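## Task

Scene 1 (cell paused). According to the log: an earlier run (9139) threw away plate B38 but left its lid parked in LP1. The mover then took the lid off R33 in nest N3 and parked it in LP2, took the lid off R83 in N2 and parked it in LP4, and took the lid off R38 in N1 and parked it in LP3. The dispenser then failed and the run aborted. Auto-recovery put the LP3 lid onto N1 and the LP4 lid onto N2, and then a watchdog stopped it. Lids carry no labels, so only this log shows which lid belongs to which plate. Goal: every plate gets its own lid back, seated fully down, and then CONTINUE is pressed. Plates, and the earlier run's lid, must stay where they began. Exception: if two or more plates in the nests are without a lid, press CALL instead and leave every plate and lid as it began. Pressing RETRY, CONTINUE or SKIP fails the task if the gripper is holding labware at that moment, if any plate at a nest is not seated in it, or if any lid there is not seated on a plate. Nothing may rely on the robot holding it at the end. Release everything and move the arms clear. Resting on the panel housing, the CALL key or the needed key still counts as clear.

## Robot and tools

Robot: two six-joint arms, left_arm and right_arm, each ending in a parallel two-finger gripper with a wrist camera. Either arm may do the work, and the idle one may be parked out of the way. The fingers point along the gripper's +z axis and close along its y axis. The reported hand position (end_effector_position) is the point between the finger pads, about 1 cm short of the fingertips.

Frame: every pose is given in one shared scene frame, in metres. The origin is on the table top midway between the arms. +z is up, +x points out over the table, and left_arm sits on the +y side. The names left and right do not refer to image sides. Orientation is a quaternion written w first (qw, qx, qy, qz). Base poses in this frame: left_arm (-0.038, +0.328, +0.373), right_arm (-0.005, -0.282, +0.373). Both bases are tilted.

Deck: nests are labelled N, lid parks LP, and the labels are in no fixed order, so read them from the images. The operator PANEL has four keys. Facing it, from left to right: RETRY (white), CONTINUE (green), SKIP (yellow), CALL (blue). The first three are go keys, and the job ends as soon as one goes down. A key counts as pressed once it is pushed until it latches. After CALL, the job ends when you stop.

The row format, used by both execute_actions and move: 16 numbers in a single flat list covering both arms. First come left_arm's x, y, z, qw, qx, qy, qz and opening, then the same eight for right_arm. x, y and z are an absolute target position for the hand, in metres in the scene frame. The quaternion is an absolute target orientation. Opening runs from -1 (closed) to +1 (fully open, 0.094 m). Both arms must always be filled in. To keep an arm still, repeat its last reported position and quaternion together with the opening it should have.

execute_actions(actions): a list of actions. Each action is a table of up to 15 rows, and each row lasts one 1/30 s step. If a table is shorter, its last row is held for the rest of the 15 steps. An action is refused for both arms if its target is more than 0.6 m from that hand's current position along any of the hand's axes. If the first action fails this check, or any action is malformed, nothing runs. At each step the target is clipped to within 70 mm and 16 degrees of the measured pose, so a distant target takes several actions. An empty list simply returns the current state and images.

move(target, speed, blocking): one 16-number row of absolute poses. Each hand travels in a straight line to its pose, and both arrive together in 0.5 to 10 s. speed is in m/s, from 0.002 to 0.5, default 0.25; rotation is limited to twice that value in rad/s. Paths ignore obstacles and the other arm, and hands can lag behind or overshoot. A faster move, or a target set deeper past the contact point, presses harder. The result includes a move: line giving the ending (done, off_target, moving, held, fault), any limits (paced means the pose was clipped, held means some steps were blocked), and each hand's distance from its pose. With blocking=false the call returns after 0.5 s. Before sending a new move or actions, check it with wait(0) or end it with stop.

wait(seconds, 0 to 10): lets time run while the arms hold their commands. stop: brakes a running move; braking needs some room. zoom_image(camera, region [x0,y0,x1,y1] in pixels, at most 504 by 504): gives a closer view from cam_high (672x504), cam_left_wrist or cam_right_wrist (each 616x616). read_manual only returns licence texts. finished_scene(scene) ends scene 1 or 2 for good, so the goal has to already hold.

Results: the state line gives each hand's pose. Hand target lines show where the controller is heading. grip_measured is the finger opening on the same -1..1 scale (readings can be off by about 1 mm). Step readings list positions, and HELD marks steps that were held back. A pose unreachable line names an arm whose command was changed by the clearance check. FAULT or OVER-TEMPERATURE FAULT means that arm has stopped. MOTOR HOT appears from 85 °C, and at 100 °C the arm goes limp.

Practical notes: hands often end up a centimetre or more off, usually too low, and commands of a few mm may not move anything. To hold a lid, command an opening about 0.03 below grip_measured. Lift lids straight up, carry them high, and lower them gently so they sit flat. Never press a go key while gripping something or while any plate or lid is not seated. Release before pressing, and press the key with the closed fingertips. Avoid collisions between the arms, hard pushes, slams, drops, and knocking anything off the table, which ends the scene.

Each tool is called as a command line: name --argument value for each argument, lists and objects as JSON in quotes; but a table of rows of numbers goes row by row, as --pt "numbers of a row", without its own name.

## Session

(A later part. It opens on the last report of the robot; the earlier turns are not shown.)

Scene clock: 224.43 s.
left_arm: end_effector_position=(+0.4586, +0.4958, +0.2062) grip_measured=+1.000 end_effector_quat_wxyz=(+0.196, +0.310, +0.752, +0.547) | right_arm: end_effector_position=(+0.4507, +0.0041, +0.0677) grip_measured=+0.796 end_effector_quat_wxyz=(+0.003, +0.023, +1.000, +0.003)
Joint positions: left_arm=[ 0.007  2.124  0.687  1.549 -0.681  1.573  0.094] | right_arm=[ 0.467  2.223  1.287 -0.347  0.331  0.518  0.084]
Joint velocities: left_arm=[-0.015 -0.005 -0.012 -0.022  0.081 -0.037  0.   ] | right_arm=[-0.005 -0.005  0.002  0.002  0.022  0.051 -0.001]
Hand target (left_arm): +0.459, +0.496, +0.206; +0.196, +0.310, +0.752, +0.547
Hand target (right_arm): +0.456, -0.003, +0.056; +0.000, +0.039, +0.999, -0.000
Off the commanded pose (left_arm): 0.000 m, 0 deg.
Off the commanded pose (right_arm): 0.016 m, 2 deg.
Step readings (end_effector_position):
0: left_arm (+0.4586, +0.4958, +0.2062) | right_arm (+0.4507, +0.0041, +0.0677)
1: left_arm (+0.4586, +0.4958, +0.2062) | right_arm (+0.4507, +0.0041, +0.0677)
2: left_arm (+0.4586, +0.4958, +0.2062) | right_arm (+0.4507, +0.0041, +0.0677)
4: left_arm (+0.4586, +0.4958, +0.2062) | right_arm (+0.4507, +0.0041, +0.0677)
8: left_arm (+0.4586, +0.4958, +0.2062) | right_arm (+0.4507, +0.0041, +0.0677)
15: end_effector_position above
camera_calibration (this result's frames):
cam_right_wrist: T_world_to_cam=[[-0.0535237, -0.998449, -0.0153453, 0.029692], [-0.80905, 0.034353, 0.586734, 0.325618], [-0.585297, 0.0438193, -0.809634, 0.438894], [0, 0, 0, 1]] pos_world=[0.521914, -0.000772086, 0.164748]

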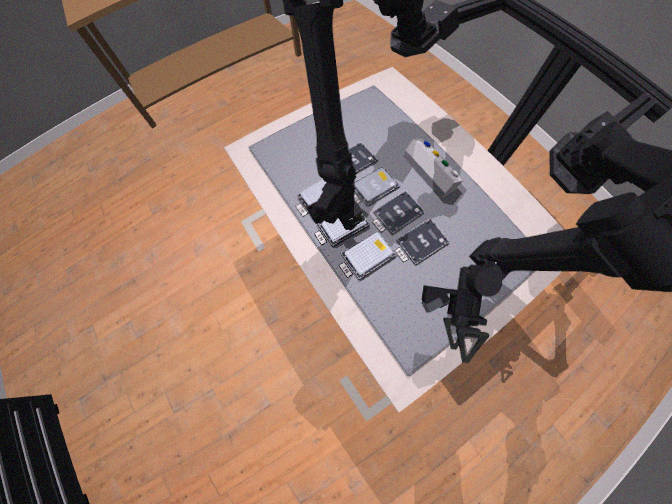

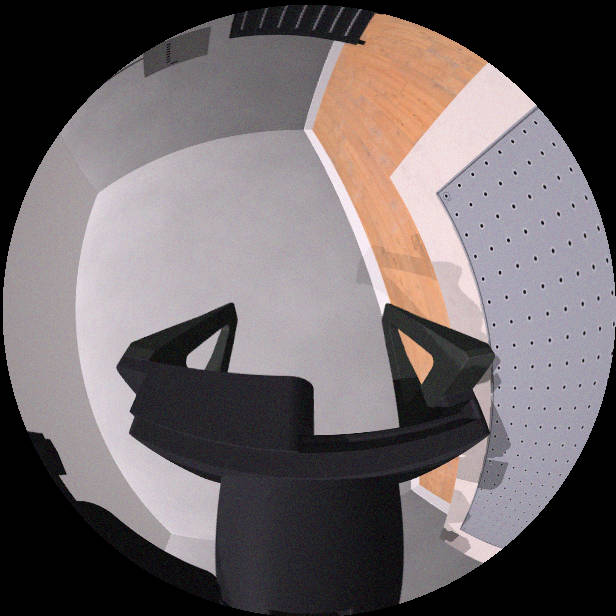

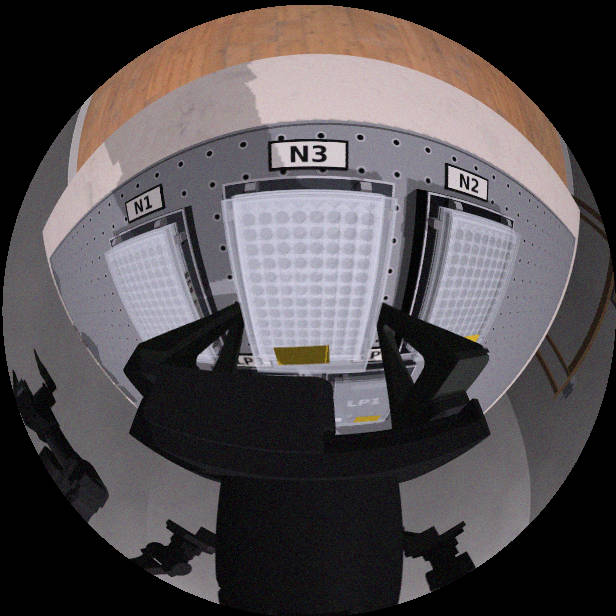

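execute_actions --actions '[[[0.4586,0.4958,0.2062,0.196,0.310,0.752,0.547,1, 0.4566,-0.002,0.0548,0,0.037,1,0,0.76],[0.4586,0.4958,0.2062,0.196,0.310,0.752,0.547,1, 0.4566,-0.002,0.0544,0,0.037,1,0,0.76],[0.4586,0.4958,0.2062,0.196,0.310,0.752,0.547,1, 0.4566,-0.002,0.054,0,0.037,1,0,0.76],[0.4586,0.4958,0.2062,0.196,0.310,0.752,0.547,1, 0.4566,-0.002,0.0536,0,0.037,1,0,0.76],[0.4586,0.4958,0.2062,0.196,0.310,0.752,0.547,1, 0.4566,-0.002,0.0532,0,0.037,1,0,0.76],[0.4586,0.4958,0.2062,0.196,0.310,0.752,0.547,1, 0.4566,-0.002,0.0528,0,0.037,1,0,0.76],[0.4586,0.4958,0.2062,0.196,0.310,0.752,0.547,1, 0.4566,-0.002,0.0524,0,0.037,1,0,0.76],[0.4586,0.4958,0.2062,0.196,0.310,0.752,0.547,1, 0.4566,-0.002,0.052,0,0.037,1,0,0.76],[0.4586,0.4958,0.2062,0.196,0.310,0.752,0.547,1, 0.4566,-0.002,0.0516,0,0.037,1,0,0.76],[0.4586,0.4958,0.2062,0.196,0.310,0.752,0.547,1, 0.4566,-0.002,0.0512,0,0.037,1,0,0.76]]]'

zoom_image --camera "cam_right_wrist" --region '[200, 170, 420, 390]'

Scene clock: 235.10 s.
left_arm: end_effector_position=(+0.4586, +0.4958, +0.2062) grip_measured=+1.000 end_effector_quat_wxyz=(+0.196, +0.310, +0.752, +0.547) | right_arm: end_effector_position=(+0.4482, +0.0043, +0.0642) grip_measured=+0.796 end_effector_quat_wxyz=(+0.001, +0.022, +1.000, +0.002)
Joint positions: left_arm=[ 0.007  2.124  0.687  1.549 -0.681  1.573  0.094] | right_arm=[ 0.467  2.232  1.29  -0.347  0.331  0.519  0.084]
Joint velocities: left_arm=[-0.005  0.005 -0.017 -0.007 -0.022  0.022  0.   ] | right_arm=[ 0.005  0.005  0.027 -0.002  0.037 -0.007  0.001]
Hand target (left_arm): +0.459, +0.496, +0.206; +0.196, +0.310, +0.752, +0.547
Hand target (right_arm): +0.456, -0.002, +0.052; +0.000, +0.037, +0.999, -0.000
Off the commanded pose (left_arm): 0.000 m, 0 deg.
Off the commanded pose (right_arm): 0.017 m, 2 deg.
Step readings (end_effector_position):
0: left_arm (+0.4586, +0.4958, +0.2062) | right_arm (+0.4507, +0.0041, +0.0677)
1: left_arm (+0.4586, +0.4958, +0.2062) | right_arm (+0.4507, +0.0041, +0.0677)
2: left_arm (+0.4586, +0.4958, +0.2062) | right_arm (+0.4505, +0.0041, +0.0675)
4: left_arm (+0.4586, +0.4958, +0.2062) | right_arm (+0.4500, +0.0041, +0.0670)
8: left_arm (+0.4586, +0.4958, +0.2062) | right_arm (+0.4483, +0.0039, +0.0653)
15: end_effector_position above
camera_calibration (this result's frames):
cam_right_wrist: T_world_to_cam=[[-0.0527484, -0.998526, -0.0127724, 0.0291162], [-0.805954, 0.0350167, 0.590942, 0.32395], [-0.589623, 0.0414652, -0.806613, 0.436315], [0, 0, 0, 1]] pos_world=[0.519886, -0.000362286, 0.160873]

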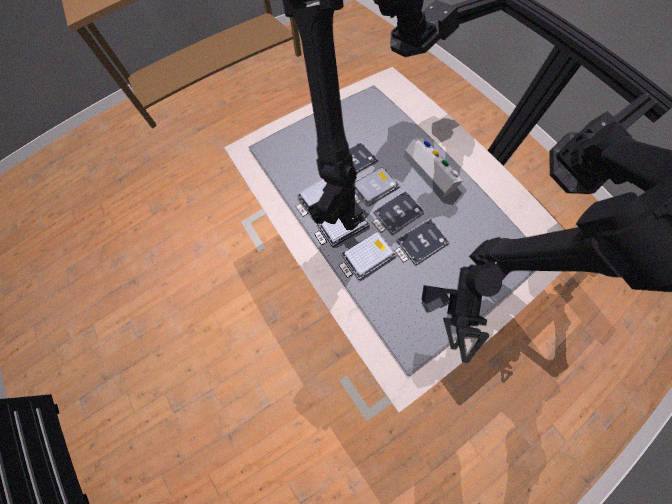

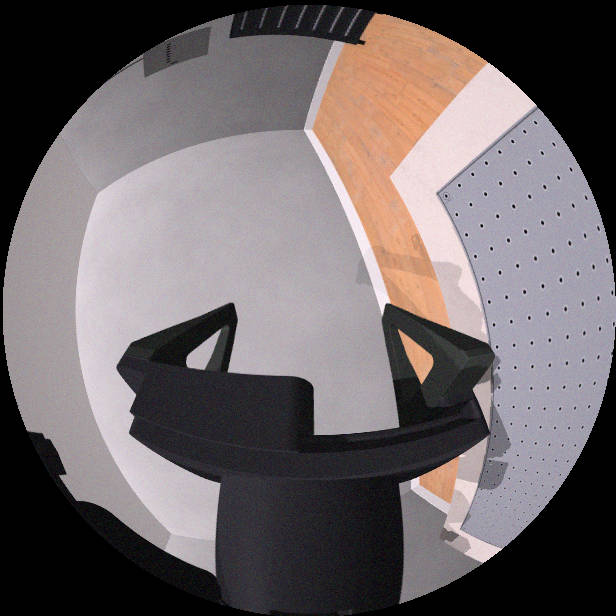

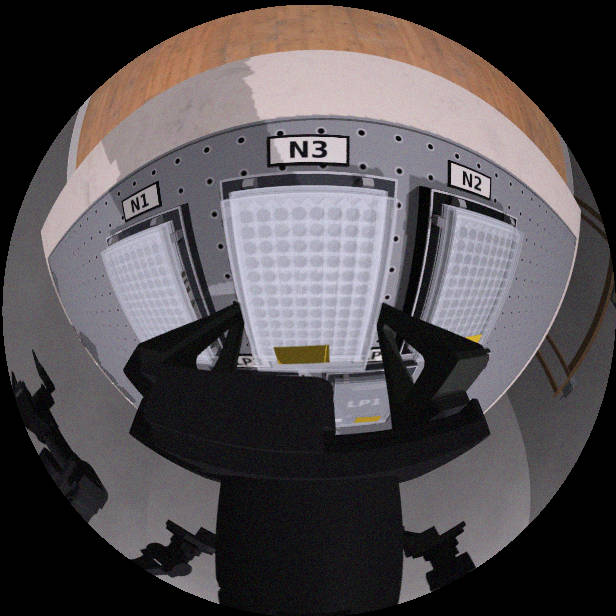

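Region (200, 170, 420, 390) of cam_right_wrist's 616x616 image, scaled by 2.291, with more detail than that image has.

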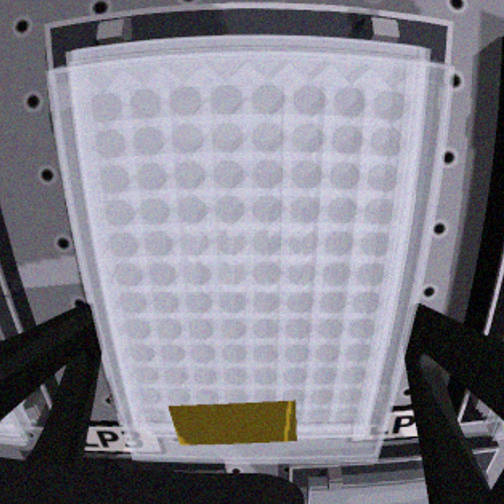

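execute_actions --actions '[[[0.4586,0.4958,0.2062,0.196,0.310,0.752,0.547,1, 0.457,-0.0018,0.0514,0,0.037,1,0,0.76],[0.4586,0.4958,0.2062,0.196,0.310,0.752,0.547,1, 0.4574,-0.0017,0.0515,0,0.037,1,0,0.76],[0.4586,0.4958,0.2062,0.196,0.310,0.752,0.547,1, 0.4578,-0.0016,0.0517,0,0.037,1,0,0.76],[0.4586,0.4958,0.2062,0.196,0.310,0.752,0.547,1, 0.4583,-0.0014,0.0519,0,0.037,1,0,0.76]]]'

zoom_image --camera "cam_right_wrist" --region '[200, 170, 420, 390]'

Scene clock: 242.80 s.
left_arm: end_effector_position=(+0.4586, +0.4958, +0.2062) grip_measured=+1.000 end_effector_quat_wxyz=(+0.196, +0.310, +0.752, +0.547) | right_arm: end_effector_position=(+0.4517, +0.0060, +0.0645) grip_measured=+0.796 end_effector_quat_wxyz=(+0.003, +0.023, +1.000, +0.003)
Joint positions: left_arm=[ 0.007  2.124  0.687  1.549 -0.681  1.573  0.094] | right_arm=[ 0.467  2.233  1.297 -0.347  0.331  0.519  0.084]
Joint velocities: left_arm=[-0.015  0.015  0.007  0.007 -0.007 -0.007  0.   ] | right_arm=[ 0.005 -0.015  0.002  0.012  0.066 -0.022  0.001]
Hand target (left_arm): +0.459, +0.496, +0.206; +0.196, +0.310, +0.752, +0.547
Hand target (right_arm): +0.458, -0.002, +0.052; -0.000, +0.037, +0.999, -0.000
Off the commanded pose (left_arm): 0.000 m, 0 deg.
Off the commanded pose (right_arm): 0.016 m, 2 deg.
Step readings (end_effector_position):
0: left_arm (+0.4586, +0.4958, +0.2062) | right_arm (+0.4484, +0.0044, +0.0642)
1: left_arm (+0.4586, +0.4958, +0.2062) | right_arm (+0.4484, +0.0044, +0.0642)
2: left_arm (+0.4586, +0.4958, +0.2062) | right_arm (+0.4484, +0.0044, +0.0642)
4: left_arm (+0.4586, +0.4958, +0.2062) | right_arm (+0.4486, +0.0045, +0.0643)
8: left_arm (+0.4586, +0.4958, +0.2062) | right_arm (+0.4506, +0.0055, +0.0642)
15: end_effector_position above
camera_calibration (this result's frames):
cam_right_wrist: T_world_to_cam=[[-0.0546659, -0.998382, -0.0156822, 0.0320505], [-0.808905, 0.0350725, 0.586892, 0.328147], [-0.585392, 0.0447684, -0.809513, 0.436781], [0, 0, 0, 1]] pos_world=[0.52288, 0.00093566, 0.161496]

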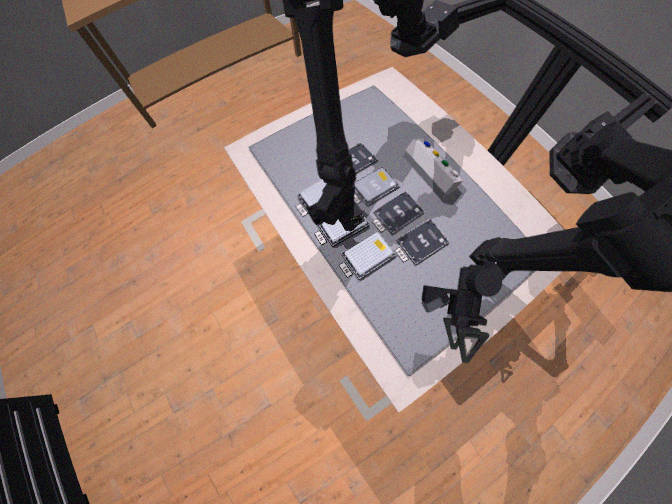

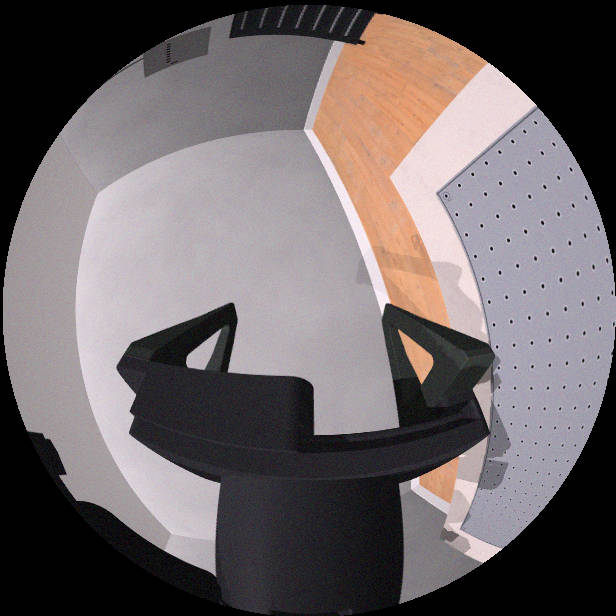

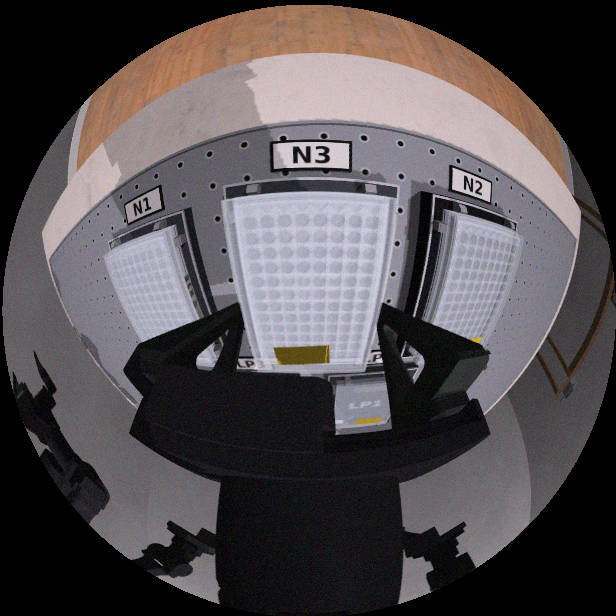

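Region (200, 170, 420, 390) of cam_right_wrist's 616x616 image, scaled by 2.291, with more detail than that image has.

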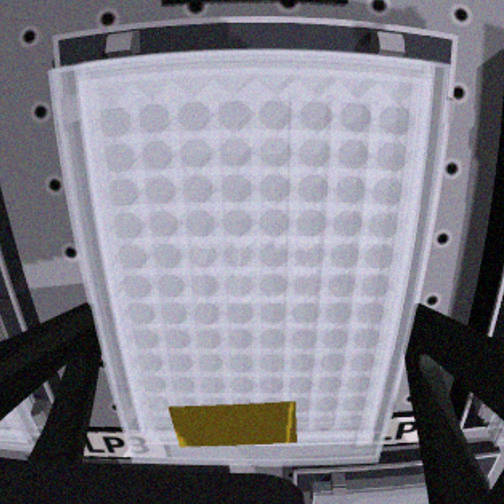

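execute_actions --actions '[[[0.4586,0.4958,0.2062,0.196,0.310,0.752,0.547,1, 0.4585,-0.0019,0.0517,0,0.037,1,0,0.76],[0.4586,0.4958,0.2062,0.196,0.310,0.752,0.547,1, 0.4587,-0.0023,0.0515,0,0.037,1,0,0.76],[0.4586,0.4958,0.2062,0.196,0.310,0.752,0.547,1, 0.4589,-0.0027,0.0514,0,0.037,1,0,0.76],[0.4586,0.4958,0.2062,0.196,0.310,0.752,0.547,1, 0.4587,-0.0027,0.051,0,0.037,1,0,0.76],[0.4586,0.4958,0.2062,0.196,0.310,0.752,0.547,1, 0.4585,-0.0026,0.0505,0,0.037,1,0,0.76],[0.4586,0.4958,0.2062,0.196,0.310,0.752,0.547,1, 0.4582,-0.0026,0.050,0,0.037,1,0,0.76],[0.4586,0.4958,0.2062,0.196,0.310,0.752,0.547,1, 0.458,-0.0025,0.0496,0,0.037,1,0,0.76]]]'

zoom_image --camera "cam_right_wrist" --region '[200, 170, 420, 390]'

Scene clock: 253.03 s.
left_arm: end_effector_position=(+0.4586, +0.4958, +0.2062) grip_measured=+1.000 end_effector_quat_wxyz=(+0.196, +0.310, +0.752, +0.547) | right_arm: end_effector_position=(+0.4494, +0.0057, +0.0622) grip_measured=+0.796 end_effector_quat_wxyz=(+0.001, +0.023, +1.000, +0.002)
Joint positions: left_arm=[ 0.007  2.124  0.687  1.549 -0.681  1.573  0.094] | right_arm=[ 0.467  2.238  1.297 -0.347  0.33   0.519  0.084]
Joint velocities: left_arm=[ 0.005 -0.024 -0.032  0.017 -0.051 -0.037  0.   ] | right_arm=[-0.005 -0.005 -0.002 -0.012  0.022 -0.022 -0.   ]
Hand target (left_arm): +0.459, +0.496, +0.206; +0.196, +0.310, +0.752, +0.547
Hand target (right_arm): +0.458, -0.003, +0.050; +0.000, +0.037, +0.999, -0.000
Off the commanded pose (left_arm): 0.000 m, 0 deg.
Off the commanded pose (right_arm): 0.017 m, 2 deg.
Step readings (end_effector_position):
0: left_arm (+0.4586, +0.4958, +0.2062) | right_arm (+0.4517, +0.0060, +0.0645)
1: left_arm (+0.4586, +0.4958, +0.2062) | right_arm (+0.4517, +0.0060, +0.0645)
2: left_arm (+0.4586, +0.4958, +0.2062) | right_arm (+0.4517, +0.0060, +0.0645)
4: left_arm (+0.4586, +0.4958, +0.2062) | right_arm (+0.4515, +0.0060, +0.0643)
8: left_arm (+0.4586, +0.4958, +0.2062) | right_arm (+0.4509, +0.0059, +0.0638)
15: end_effector_position above
camera_calibration (this result's frames):
cam_right_wrist: T_world_to_cam=[[-0.0531101, -0.998495, -0.013647, 0.0308453], [-0.806406, 0.0348244, 0.590336, 0.326301], [-0.588972, 0.0423578, -0.807042, 0.435108], [0, 0, 0, 1]] pos_world=[0.521036, 0.00100544, 0.158945]

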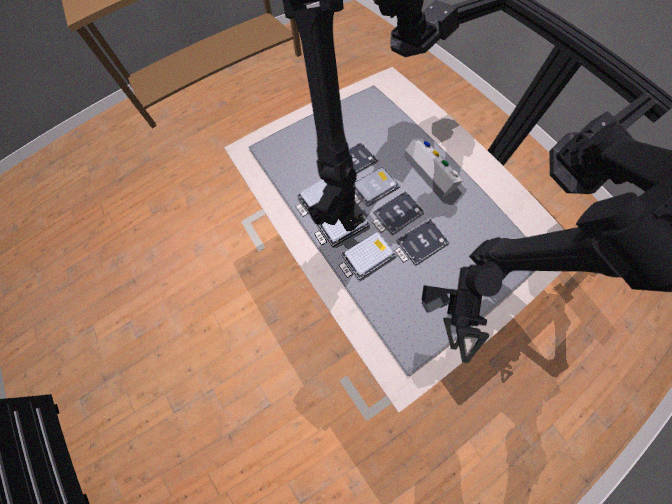

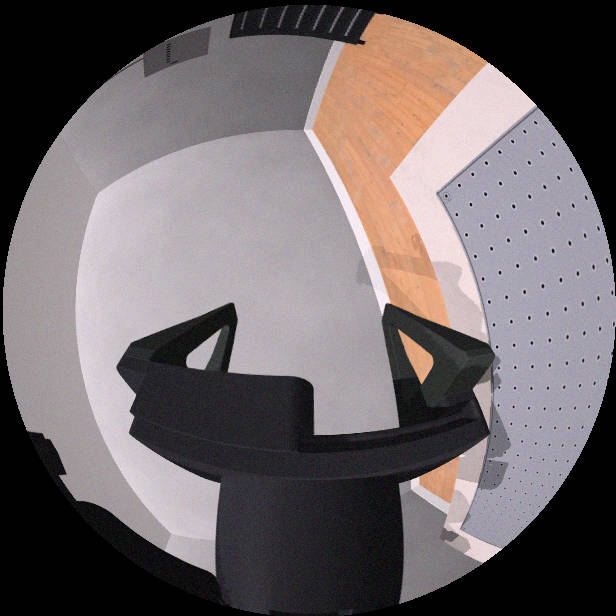

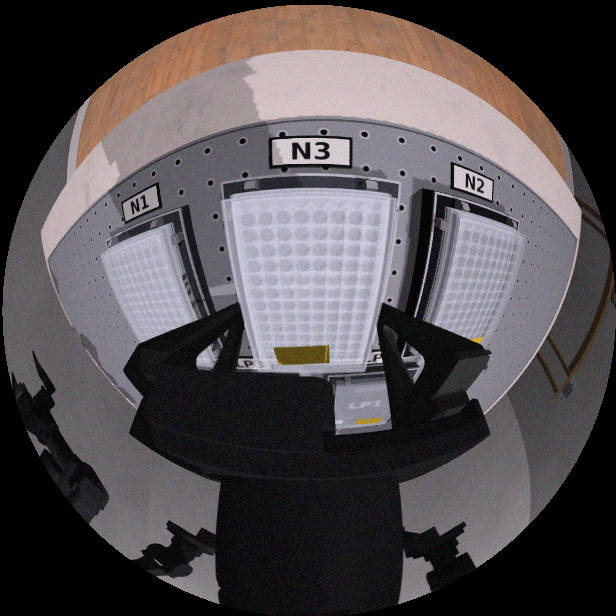

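Region (200, 170, 420, 390) of cam_right_wrist's 616x616 image, scaled by 2.291, with more detail than that image has.

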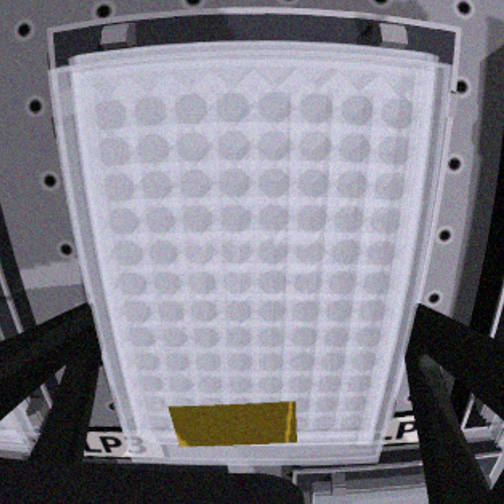

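execute_actions --actions '[[[0.4586,0.4958,0.2062,0.196,0.310,0.752,0.547,1, 0.4585,-0.0027,0.0496,0,0.038,1,0,0.76],[0.4586,0.4958,0.2062,0.196,0.310,0.752,0.547,1, 0.459,-0.0029,0.0495,0,0.038,1,0,0.76],[0.4586,0.4958,0.2062,0.196,0.310,0.752,0.547,1, 0.4594,-0.0031,0.0493,0,0.038,1,0,0.76],[0.4586,0.4958,0.2062,0.196,0.310,0.752,0.547,1, 0.4594,-0.0033,0.0489,0,0.038,1,0,0.76],[0.4586,0.4958,0.2062,0.196,0.310,0.752,0.547,1, 0.4594,-0.0033,0.0485,0,0.038,1,0,0.76],[0.4586,0.4958,0.2062,0.196,0.310,0.752,0.547,1, 0.4594,-0.0033,0.0481,0,0.038,1,0,0.76],[0.4586,0.4958,0.2062,0.196,0.310,0.752,0.547,1, 0.4594,-0.0033,0.0477,0,0.038,1,0,0.76],[0.4586,0.4958,0.2062,0.196,0.310,0.752,0.547,1, 0.4594,-0.0033,0.0473,0,0.038,1,0,0.76],[0.4586,0.4958,0.2062,0.196,0.310,0.752,0.547,1, 0.4594,-0.0033,0.0469,0,0.038,1,0,0.76],[0.4586,0.4958,0.2062,0.196,0.310,0.752,0.547,1, 0.4594,-0.0033,0.0465,0,0.038,1,0,0.76]]]'

zoom_image --camera "cam_right_wrist" --region '[200, 170, 420, 390]'

Scene clock: 263.77 s.
left_arm: end_effector_position=(+0.4586, +0.4958, +0.2062) grip_measured=+1.000 end_effector_quat_wxyz=(+0.196, +0.310, +0.752, +0.547) | right_arm: end_effector_position=(+0.4504, +0.0051, +0.0595) grip_measured=+0.796 end_effector_quat_wxyz=(+0.000, +0.024, +1.000, +0.002)
Joint positions: left_arm=[ 0.007  2.124  0.687  1.549 -0.681  1.573  0.094] | right_arm=[ 0.464  2.244  1.303 -0.347  0.329  0.519  0.084]
Joint velocities: left_arm=[ 0.005 -0.005  0.007  0.002  0.051  0.051  0.   ] | right_arm=[-0.005 -0.005 -0.002  0.022 -0.051  0.022  0.001]
Hand target (left_arm): +0.459, +0.496, +0.206; +0.196, +0.310, +0.752, +0.547
Hand target (right_arm): +0.459, -0.004, +0.047; +0.000, +0.038, +0.999, -0.000
Off the commanded pose (left_arm): 0.000 m, 0 deg.
Off the commanded pose (right_arm): 0.018 m, 2 deg.
Step readings (end_effector_position):
0: left_arm (+0.4586, +0.4958, +0.2062) | right_arm (+0.4494, +0.0057, +0.0622)
1: left_arm (+0.4586, +0.4958, +0.2062) | right_arm (+0.4494, +0.0057, +0.0622)
2: left_arm (+0.4586, +0.4958, +0.2062) | right_arm (+0.4494, +0.0057, +0.0622)
4: left_arm (+0.4586, +0.4958, +0.2062) | right_arm (+0.4494, +0.0056, +0.0621)
8: left_arm (+0.4586, +0.4958, +0.2062) | right_arm (+0.4497, +0.0052, +0.0617)
15: end_effector_position above
camera_calibration (this result's frames):
cam_right_wrist: T_world_to_cam=[[-0.0561152, -0.998338, -0.0130936, 0.0315078], [-0.80549, 0.0375188, 0.59142, 0.328231], [-0.589947, 0.0437344, -0.806257, 0.43396], [0, 0, 0, 1]] pos_world=[0.522168, 0.000161618, 0.156174]

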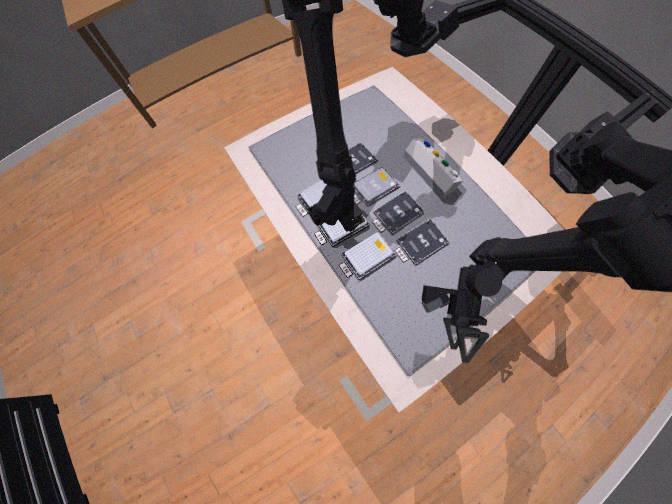

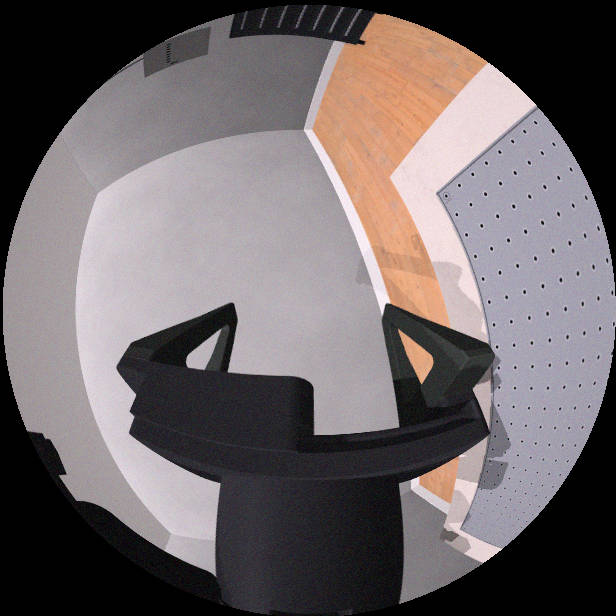

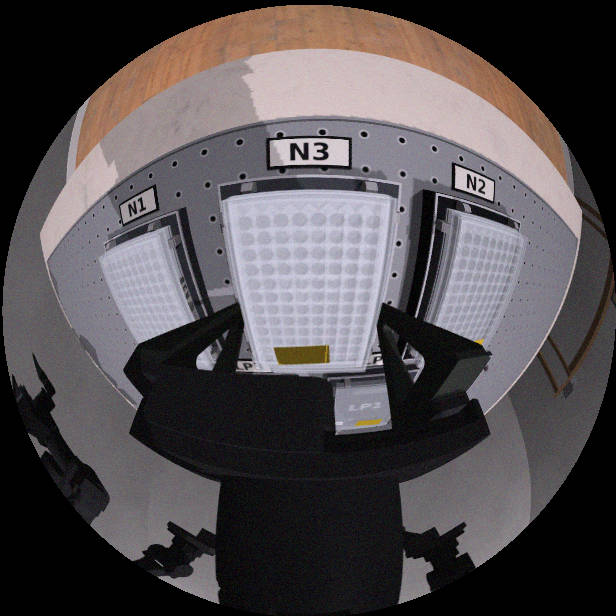

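Region (200, 170, 420, 390) of cam_right_wrist's 616x616 image, scaled by 2.291, with more detail than that image has.

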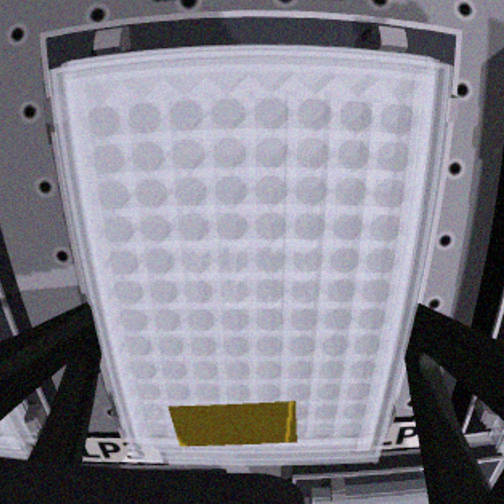

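execute_actions --actions '[[[0.4586,0.4958,0.2062,0.196,0.310,0.752,0.547,1, 0.4594,-0.0033,0.0461,0,0.038,1,0,0.76],[0.4586,0.4958,0.2062,0.196,0.310,0.752,0.547,1, 0.4594,-0.0033,0.0457,0,0.038,1,0,0.76],[0.4586,0.4958,0.2062,0.196,0.310,0.752,0.547,1, 0.4594,-0.0033,0.0453,0,0.038,1,0,0.76],[0.4586,0.4958,0.2062,0.196,0.310,0.752,0.547,1, 0.4594,-0.0033,0.0449,0,0.038,1,0,0.76],[0.4586,0.4958,0.2062,0.196,0.310,0.752,0.547,1, 0.4594,-0.0033,0.0445,0,0.038,1,0,0.76],[0.4586,0.4958,0.2062,0.196,0.310,0.752,0.547,1, 0.4594,-0.0033,0.0441,0,0.038,1,0,0.76],[0.4586,0.4958,0.2062,0.196,0.310,0.752,0.547,1, 0.4594,-0.0033,0.0437,0,0.038,1,0,0.76],[0.4586,0.4958,0.2062,0.196,0.310,0.752,0.547,1, 0.4594,-0.0033,0.0433,0,0.038,1,0,0.76]]]'

zoom_image --camera "cam_right_wrist" --region '[200, 170, 420, 390]'

Scene clock: 271.77 s.
left_arm: end_effector_position=(+0.4586, +0.4958, +0.2062) grip_measured=+1.000 end_effector_quat_wxyz=(+0.196, +0.310, +0.752, +0.547) | right_arm: end_effector_position=(+0.4501, +0.0052, +0.0589) grip_measured=+0.796 end_effector_quat_wxyz=(+0.000, +0.024, +1.000, +0.002)
Joint positions: left_arm=[ 0.007  2.124  0.687  1.549 -0.681  1.573  0.094] | right_arm=[ 0.464  2.246  1.304 -0.347  0.329  0.519  0.084]
Joint velocities: left_arm=[-0.024  0.005  0.012 -0.037 -0.022 -0.11   0.   ] | right_arm=[-0.005 -0.005 -0.012 -0.007 -0.022 -0.007 -0.   ]
Hand target (left_arm): +0.459, +0.496, +0.206; +0.196, +0.310, +0.752, +0.547
Hand target (right_arm): +0.459, -0.004, +0.044; -0.000, +0.038, +0.999, -0.000
Off the commanded pose (left_arm): 0.000 m, 0 deg.
Off the commanded pose (right_arm): 0.020 m, 2 deg.
Step readings (end_effector_position):
0: left_arm (+0.4586, +0.4958, +0.2062) | right_arm (+0.4504, +0.0051, +0.0595)
1: left_arm (+0.4586, +0.4958, +0.2062) | right_arm (+0.4504, +0.0051, +0.0595)
2: left_arm (+0.4586, +0.4958, +0.2062) | right_arm (+0.4504, +0.0051, +0.0595)
4: left_arm (+0.4586, +0.4958, +0.2062) | right_arm (+0.4502, +0.0051, +0.0594)
8: left_arm (+0.4586, +0.4958, +0.2062) | right_arm (+0.4501, +0.0052, +0.0589)
15: end_effector_position above
camera_calibration (this result's frames):
cam_right_wrist: T_world_to_cam=[[-0.0558754, -0.998357, -0.0127305, 0.0314451], [-0.805119, 0.0375125, 0.591926, 0.328161], [-0.590475, 0.0433236, -0.805892, 0.433531], [0, 0, 0, 1]] pos_world=[0.521955, 0.000301132, 0.155532]

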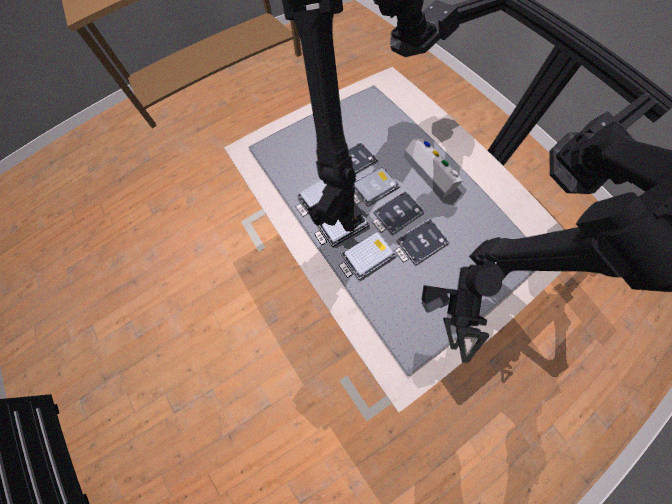

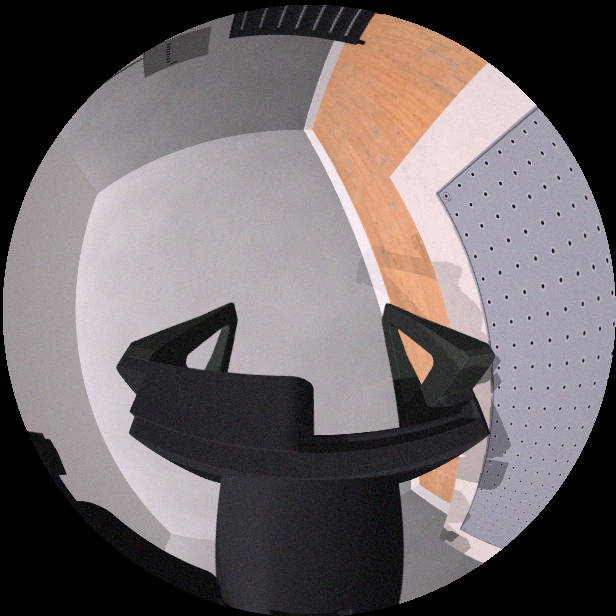

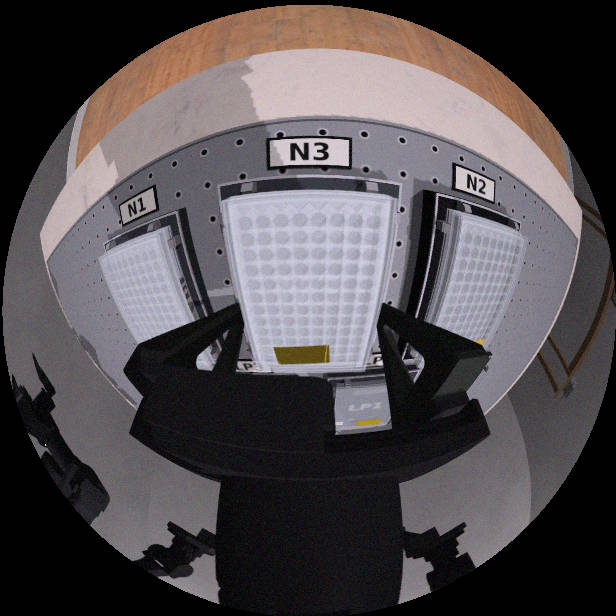

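Region (200, 170, 420, 390) of cam_right_wrist's 616x616 image, scaled by 2.291, with more detail than that image has.

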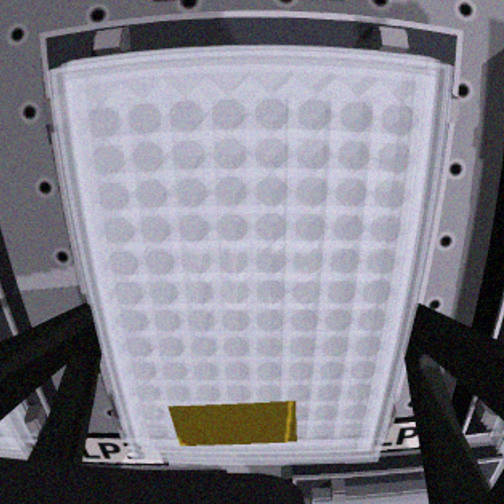

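execute_actions --actions '[[[0.4586,0.4958,0.2062,0.196,0.310,0.752,0.547,1, 0.4501,0.0052,0.0589,0,0.024,1,0.002,0.76],[0.4586,0.4958,0.2062,0.196,0.310,0.752,0.547,1, 0.4501,0.0052,0.0589,0,0.024,1,0.002,0.76],[0.4586,0.4958,0.2062,0.196,0.310,0.752,0.547,1, 0.4501,0.0052,0.0589,0,0.024,1,0.002,0.76],[0.4586,0.4958,0.2062,0.196,0.310,0.752,0.547,1, 0.4501,0.0052,0.0589,0,0.024,1,0.002,0.79],[0.4586,0.4958,0.2062,0.196,0.310,0.752,0.547,1, 0.4501,0.0052,0.0589,0,0.024,1,0.002,0.82],[0.4586,0.4958,0.2062,0.196,0.310,0.752,0.547,1, 0.4501,0.0052,0.0589,0,0.024,1,0.002,0.9],[0.4586,0.4958,0.2062,0.196,0.310,0.752,0.547,1, 0.4501,0.0052,0.0589,0,0.024,1,0.002,1]]]'

move --target '[0.4586,0.4958,0.2062,0.196,0.310,0.752,0.547,1, 0.4501,0.0052,0.11,0,0.024,1,0,1]' --speed 0.12

Scene clock: 280.17 s.
left_arm: end_effector_position=(+0.4586, +0.4958, +0.2062) grip_measured=+1.000 end_effector_quat_wxyz=(+0.196, +0.310, +0.752, +0.547) | right_arm: end_effector_position=(+0.4501, +0.0052, +0.0589) grip_measured=+1.000 end_effector_quat_wxyz=(+0.000, +0.024, +1.000, +0.002)
Joint positions: left_arm=[ 0.007  2.124  0.687  1.549 -0.681  1.573  0.094] | right_arm=[ 0.464  2.246  1.304 -0.347  0.329  0.519  0.094]
Joint velocities: left_arm=[ 0.005 -0.005  0.007 -0.017  0.022 -0.007  0.   ] | right_arm=[-0.005 -0.015  0.012  0.002  0.007 -0.007  0.   ]
Hand target (left_arm): +0.459, +0.496, +0.206; +0.196, +0.310, +0.752, +0.547
Hand target (right_arm): +0.450, +0.005, +0.059; -0.000, +0.024, +1.000, +0.002
Off the commanded pose (left_arm): 0.000 m, 0 deg.
Off the commanded pose (right_arm): 0.000 m, 0 deg.
Step readings (end_effector_position):
0: left_arm (+0.4586, +0.4958, +0.2062) | right_arm (+0.4501, +0.0052, +0.0589)
1: left_arm (+0.4586, +0.4958, +0.2062) | right_arm (+0.4501, +0.0052, +0.0589)
2: left_arm (+0.4586, +0.4958, +0.2062) | right_arm (+0.4501, +0.0052, +0.0589)
4: left_arm (+0.4586, +0.4958, +0.2062) | right_arm (+0.4501, +0.0052, +0.0589)
8: left_arm (+0.4586, +0.4958, +0.2062) | right_arm (+0.4501, +0.0052, +0.0589)
15: end_effector_position above
camera_calibration (this result's frames):
cam_right_wrist: T_world_to_cam=[[-0.0558754, -0.998357, -0.0127305, 0.0314451], [-0.805119, 0.0375125, 0.591926, 0.328161], [-0.590475, 0.0433236, -0.805892, 0.433531], [0, 0, 0, 1]] pos_world=[0.521955, 0.000301132, 0.155532]

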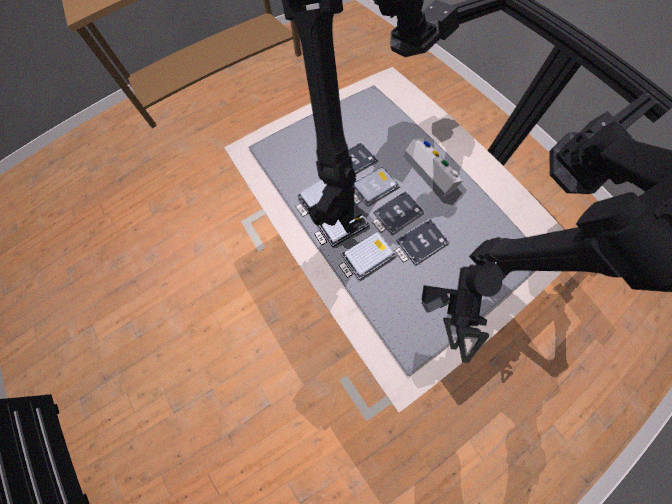

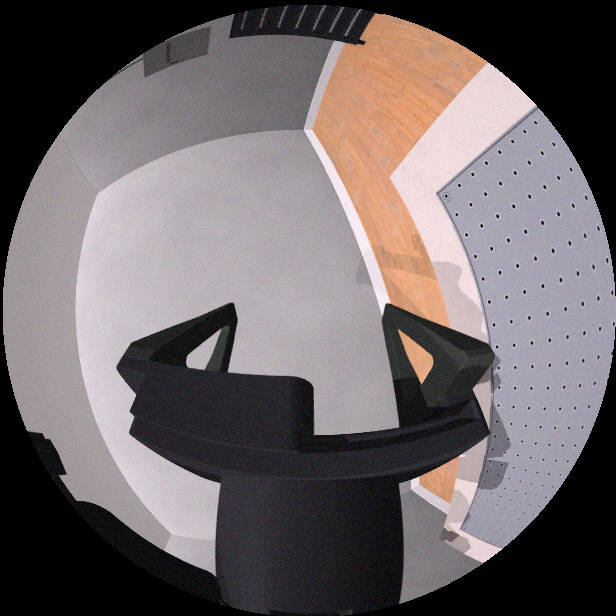

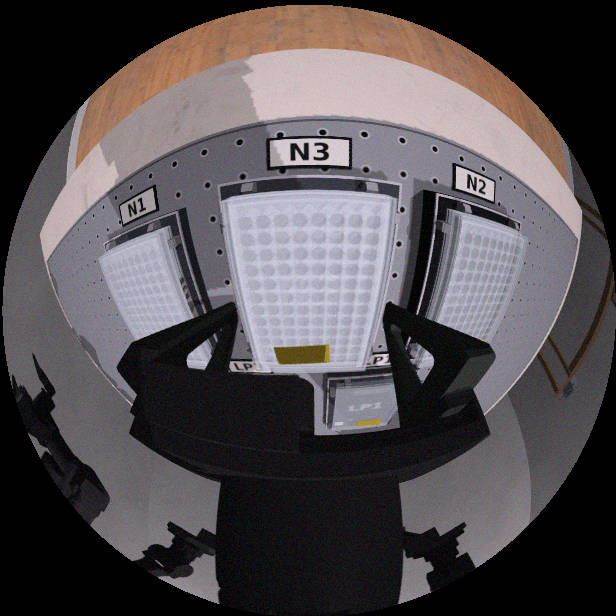

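Scene clock: 281.13 s.
left_arm: end_effector_position=(+0.4586, +0.4958, +0.2062) grip_measured=+1.000 end_effector_quat_wxyz=(+0.196, +0.310, +0.752, +0.547) | right_arm: end_effector_position=(+0.4611, -0.0016, +0.1082) grip_measured=+1.000 end_effector_quat_wxyz=(+0.006, +0.030, +1.000, +0.003)
Joint positions: left_arm=[ 0.007  2.124  0.687  1.549 -0.681  1.573  0.094] | right_arm=[ 0.475  2.129  1.258 -0.409  0.336  0.538  0.094]
Joint velocities: left_arm=[-0.015 -0.015  0.012  0.027 -0.022  0.022  0.   ] | right_arm=[-0.005  0.005  0.002 -0.002 -0.037 -0.066  0.   ]
Hand target (left_arm): +0.459, +0.496, +0.206; +0.196, +0.310, +0.752, +0.547
Hand target (right_arm): +0.450, +0.005, +0.110; +0.001, +0.024, +1.000, +0.000
Off the commanded pose (left_arm): 0.000 m, 0 deg.
Off the commanded pose (right_arm): 0.013 m, 1 deg.
move: off_target (right_arm)
camera_calibration (this result's frames):
cam_right_wrist: T_world_to_cam=[[-0.0677794, -0.997578, -0.0156108, 0.0317332], [-0.812049, 0.0460699, 0.581768, 0.312421], [-0.57964, 0.0521086, -0.813205, 0.475766], [0, 0, 0, 1]] pos_world=[0.531625, -0.00752836, 0.205634]

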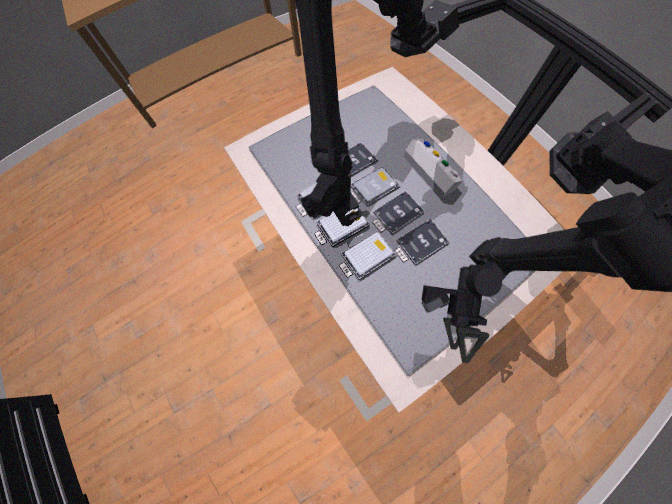

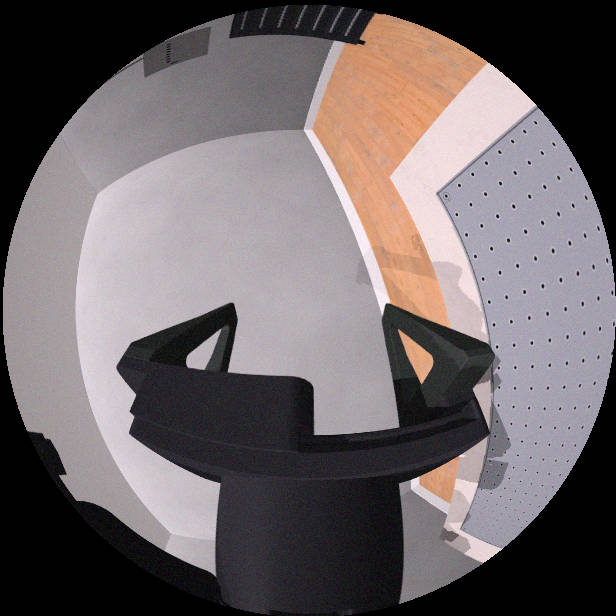

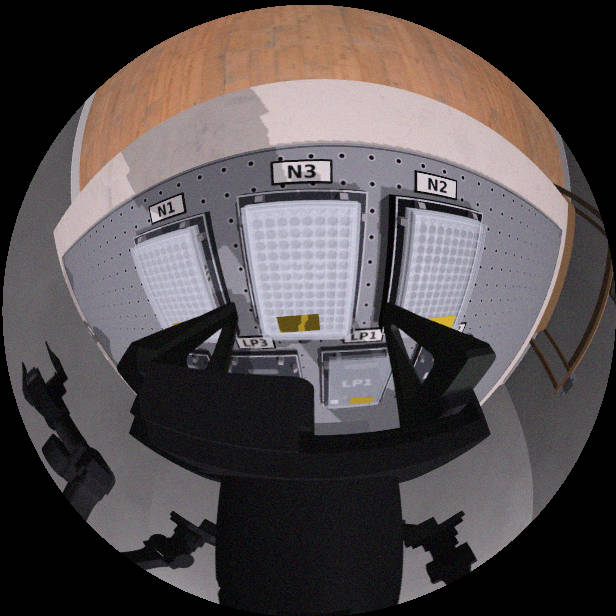

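zoom_image --camera "cam_right_wrist" --region '[120, 190, 500, 345]'

zoom_image --camera "cam_right_wrist" --region '[380, 190, 500, 335]'

zoom_image --camera "cam_right_wrist" --region '[120, 200, 240, 335]'

zoom_image --camera "cam_high" --region '[395, 125, 485, 210]'

Region (120, 190, 500, 345) of cam_right_wrist's 616x616 image, scaled by 1.326, with more detail than that image has; it fills the top 206 rows of this view, and the rest is white.

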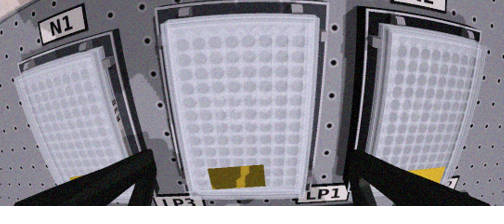

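Region (380, 190, 500, 335) of cam_right_wrist's 616x616 image, scaled by 3.476, with more detail than that image has; it fills the left 417 columns of this view, and the rest is white.

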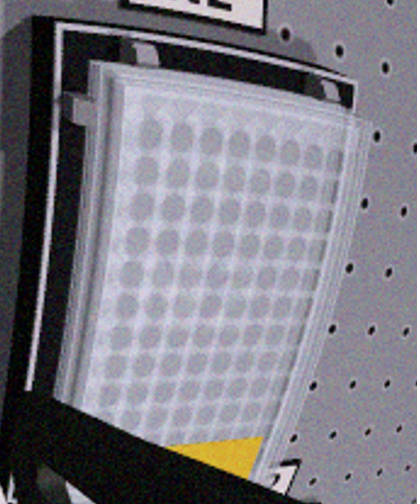

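Region (120, 200, 240, 335) of cam_right_wrist's 616x616 image, scaled by 3.733, with more detail than that image has.

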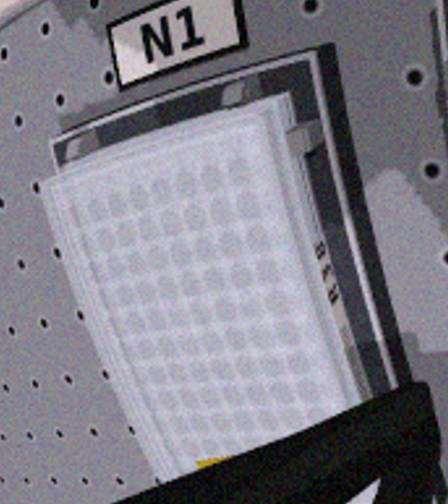

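Region (395, 125, 485, 210) of cam_high's 672x504 image, scaled by 5.600, with more detail than that image has.

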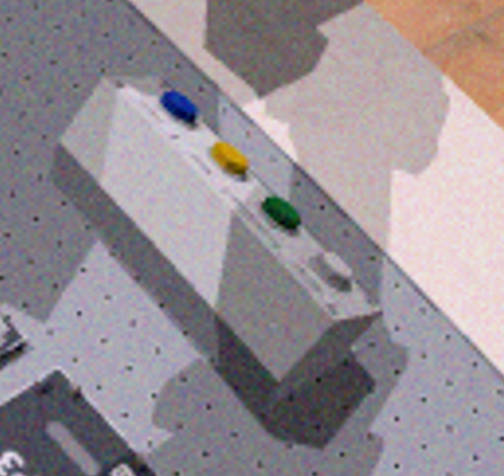

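move --target '[0.4586,0.4958,0.2062,0.196,0.310,0.752,0.547,1, 0.03,0.02,0.17,0,-0.707,0.707,0,-1]' --speed 0.4

Scene clock: 301.93 s.
left_arm: end_effector_position=(+0.4586, +0.4958, +0.2062) grip_measured=+1.000 end_effector_quat_wxyz=(+0.196, +0.310, +0.752, +0.547) | right_arm: end_effector_position=(+0.0356, +0.0239, +0.1726) grip_measured=-0.978 end_effector_quat_wxyz=(-0.016, +0.698, -0.715, -0.009)
Joint positions: left_arm=[ 0.007  2.124  0.687  1.549 -0.681  1.573  0.094] | right_arm=[ 1.326  2.192  0.632 -0.055  0.426 -0.164  0.001]
Joint velocities: left_arm=[-0.024  0.005  0.002 -0.012 -0.007 -0.037  0.   ] | right_arm=[-0.005  0.005 -0.027 -0.007 -0.051 -0.066 -0.001]
Hand target (left_arm): +0.459, +0.496, +0.206; +0.196, +0.310, +0.752, +0.547
Hand target (right_arm): +0.032, +0.017, +0.169; -0.006, +0.707, -0.707, -0.004
Off the commanded pose (left_arm): 0.000 m, 0 deg.
Off the commanded pose (right_arm): 0.007 m, 3 deg.
move: off_target (right_arm)
camera_calibration (this result's frames):
cam_right_wrist: T_world_to_cam=[[0.999491, -0.0318828, -0.00095649, -0.0342685], [-0.0258228, -0.826394, 0.5625, -0.0756296], [-0.0187245, -0.562189, -0.826796, 0.277255], [0, 0, 0, 1]] pos_world=[0.0374896, 0.0922774, 0.271742]

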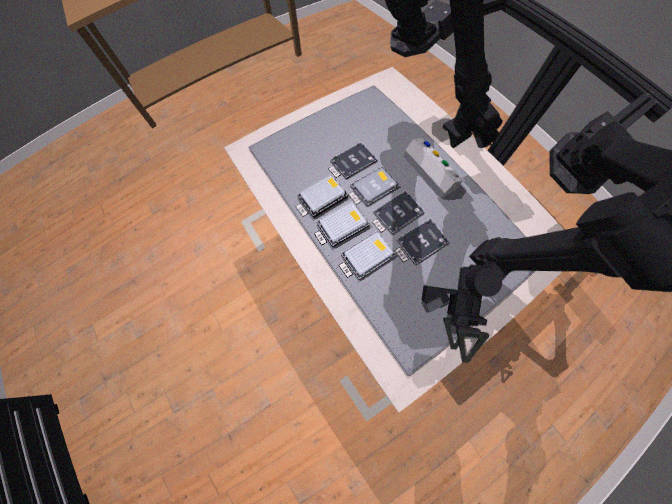

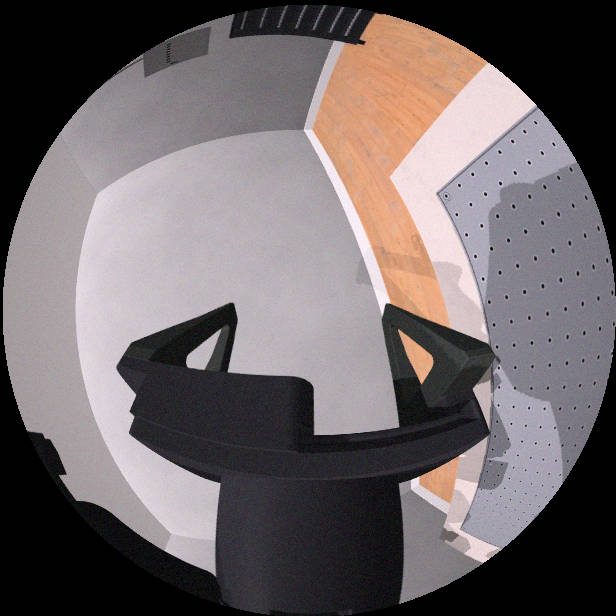

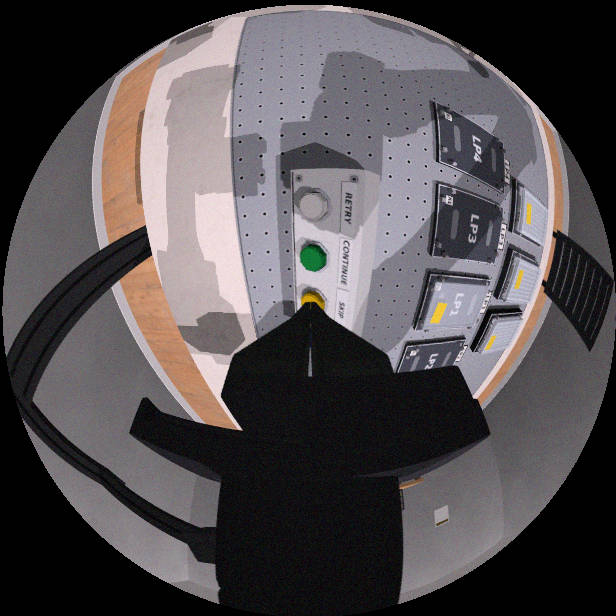

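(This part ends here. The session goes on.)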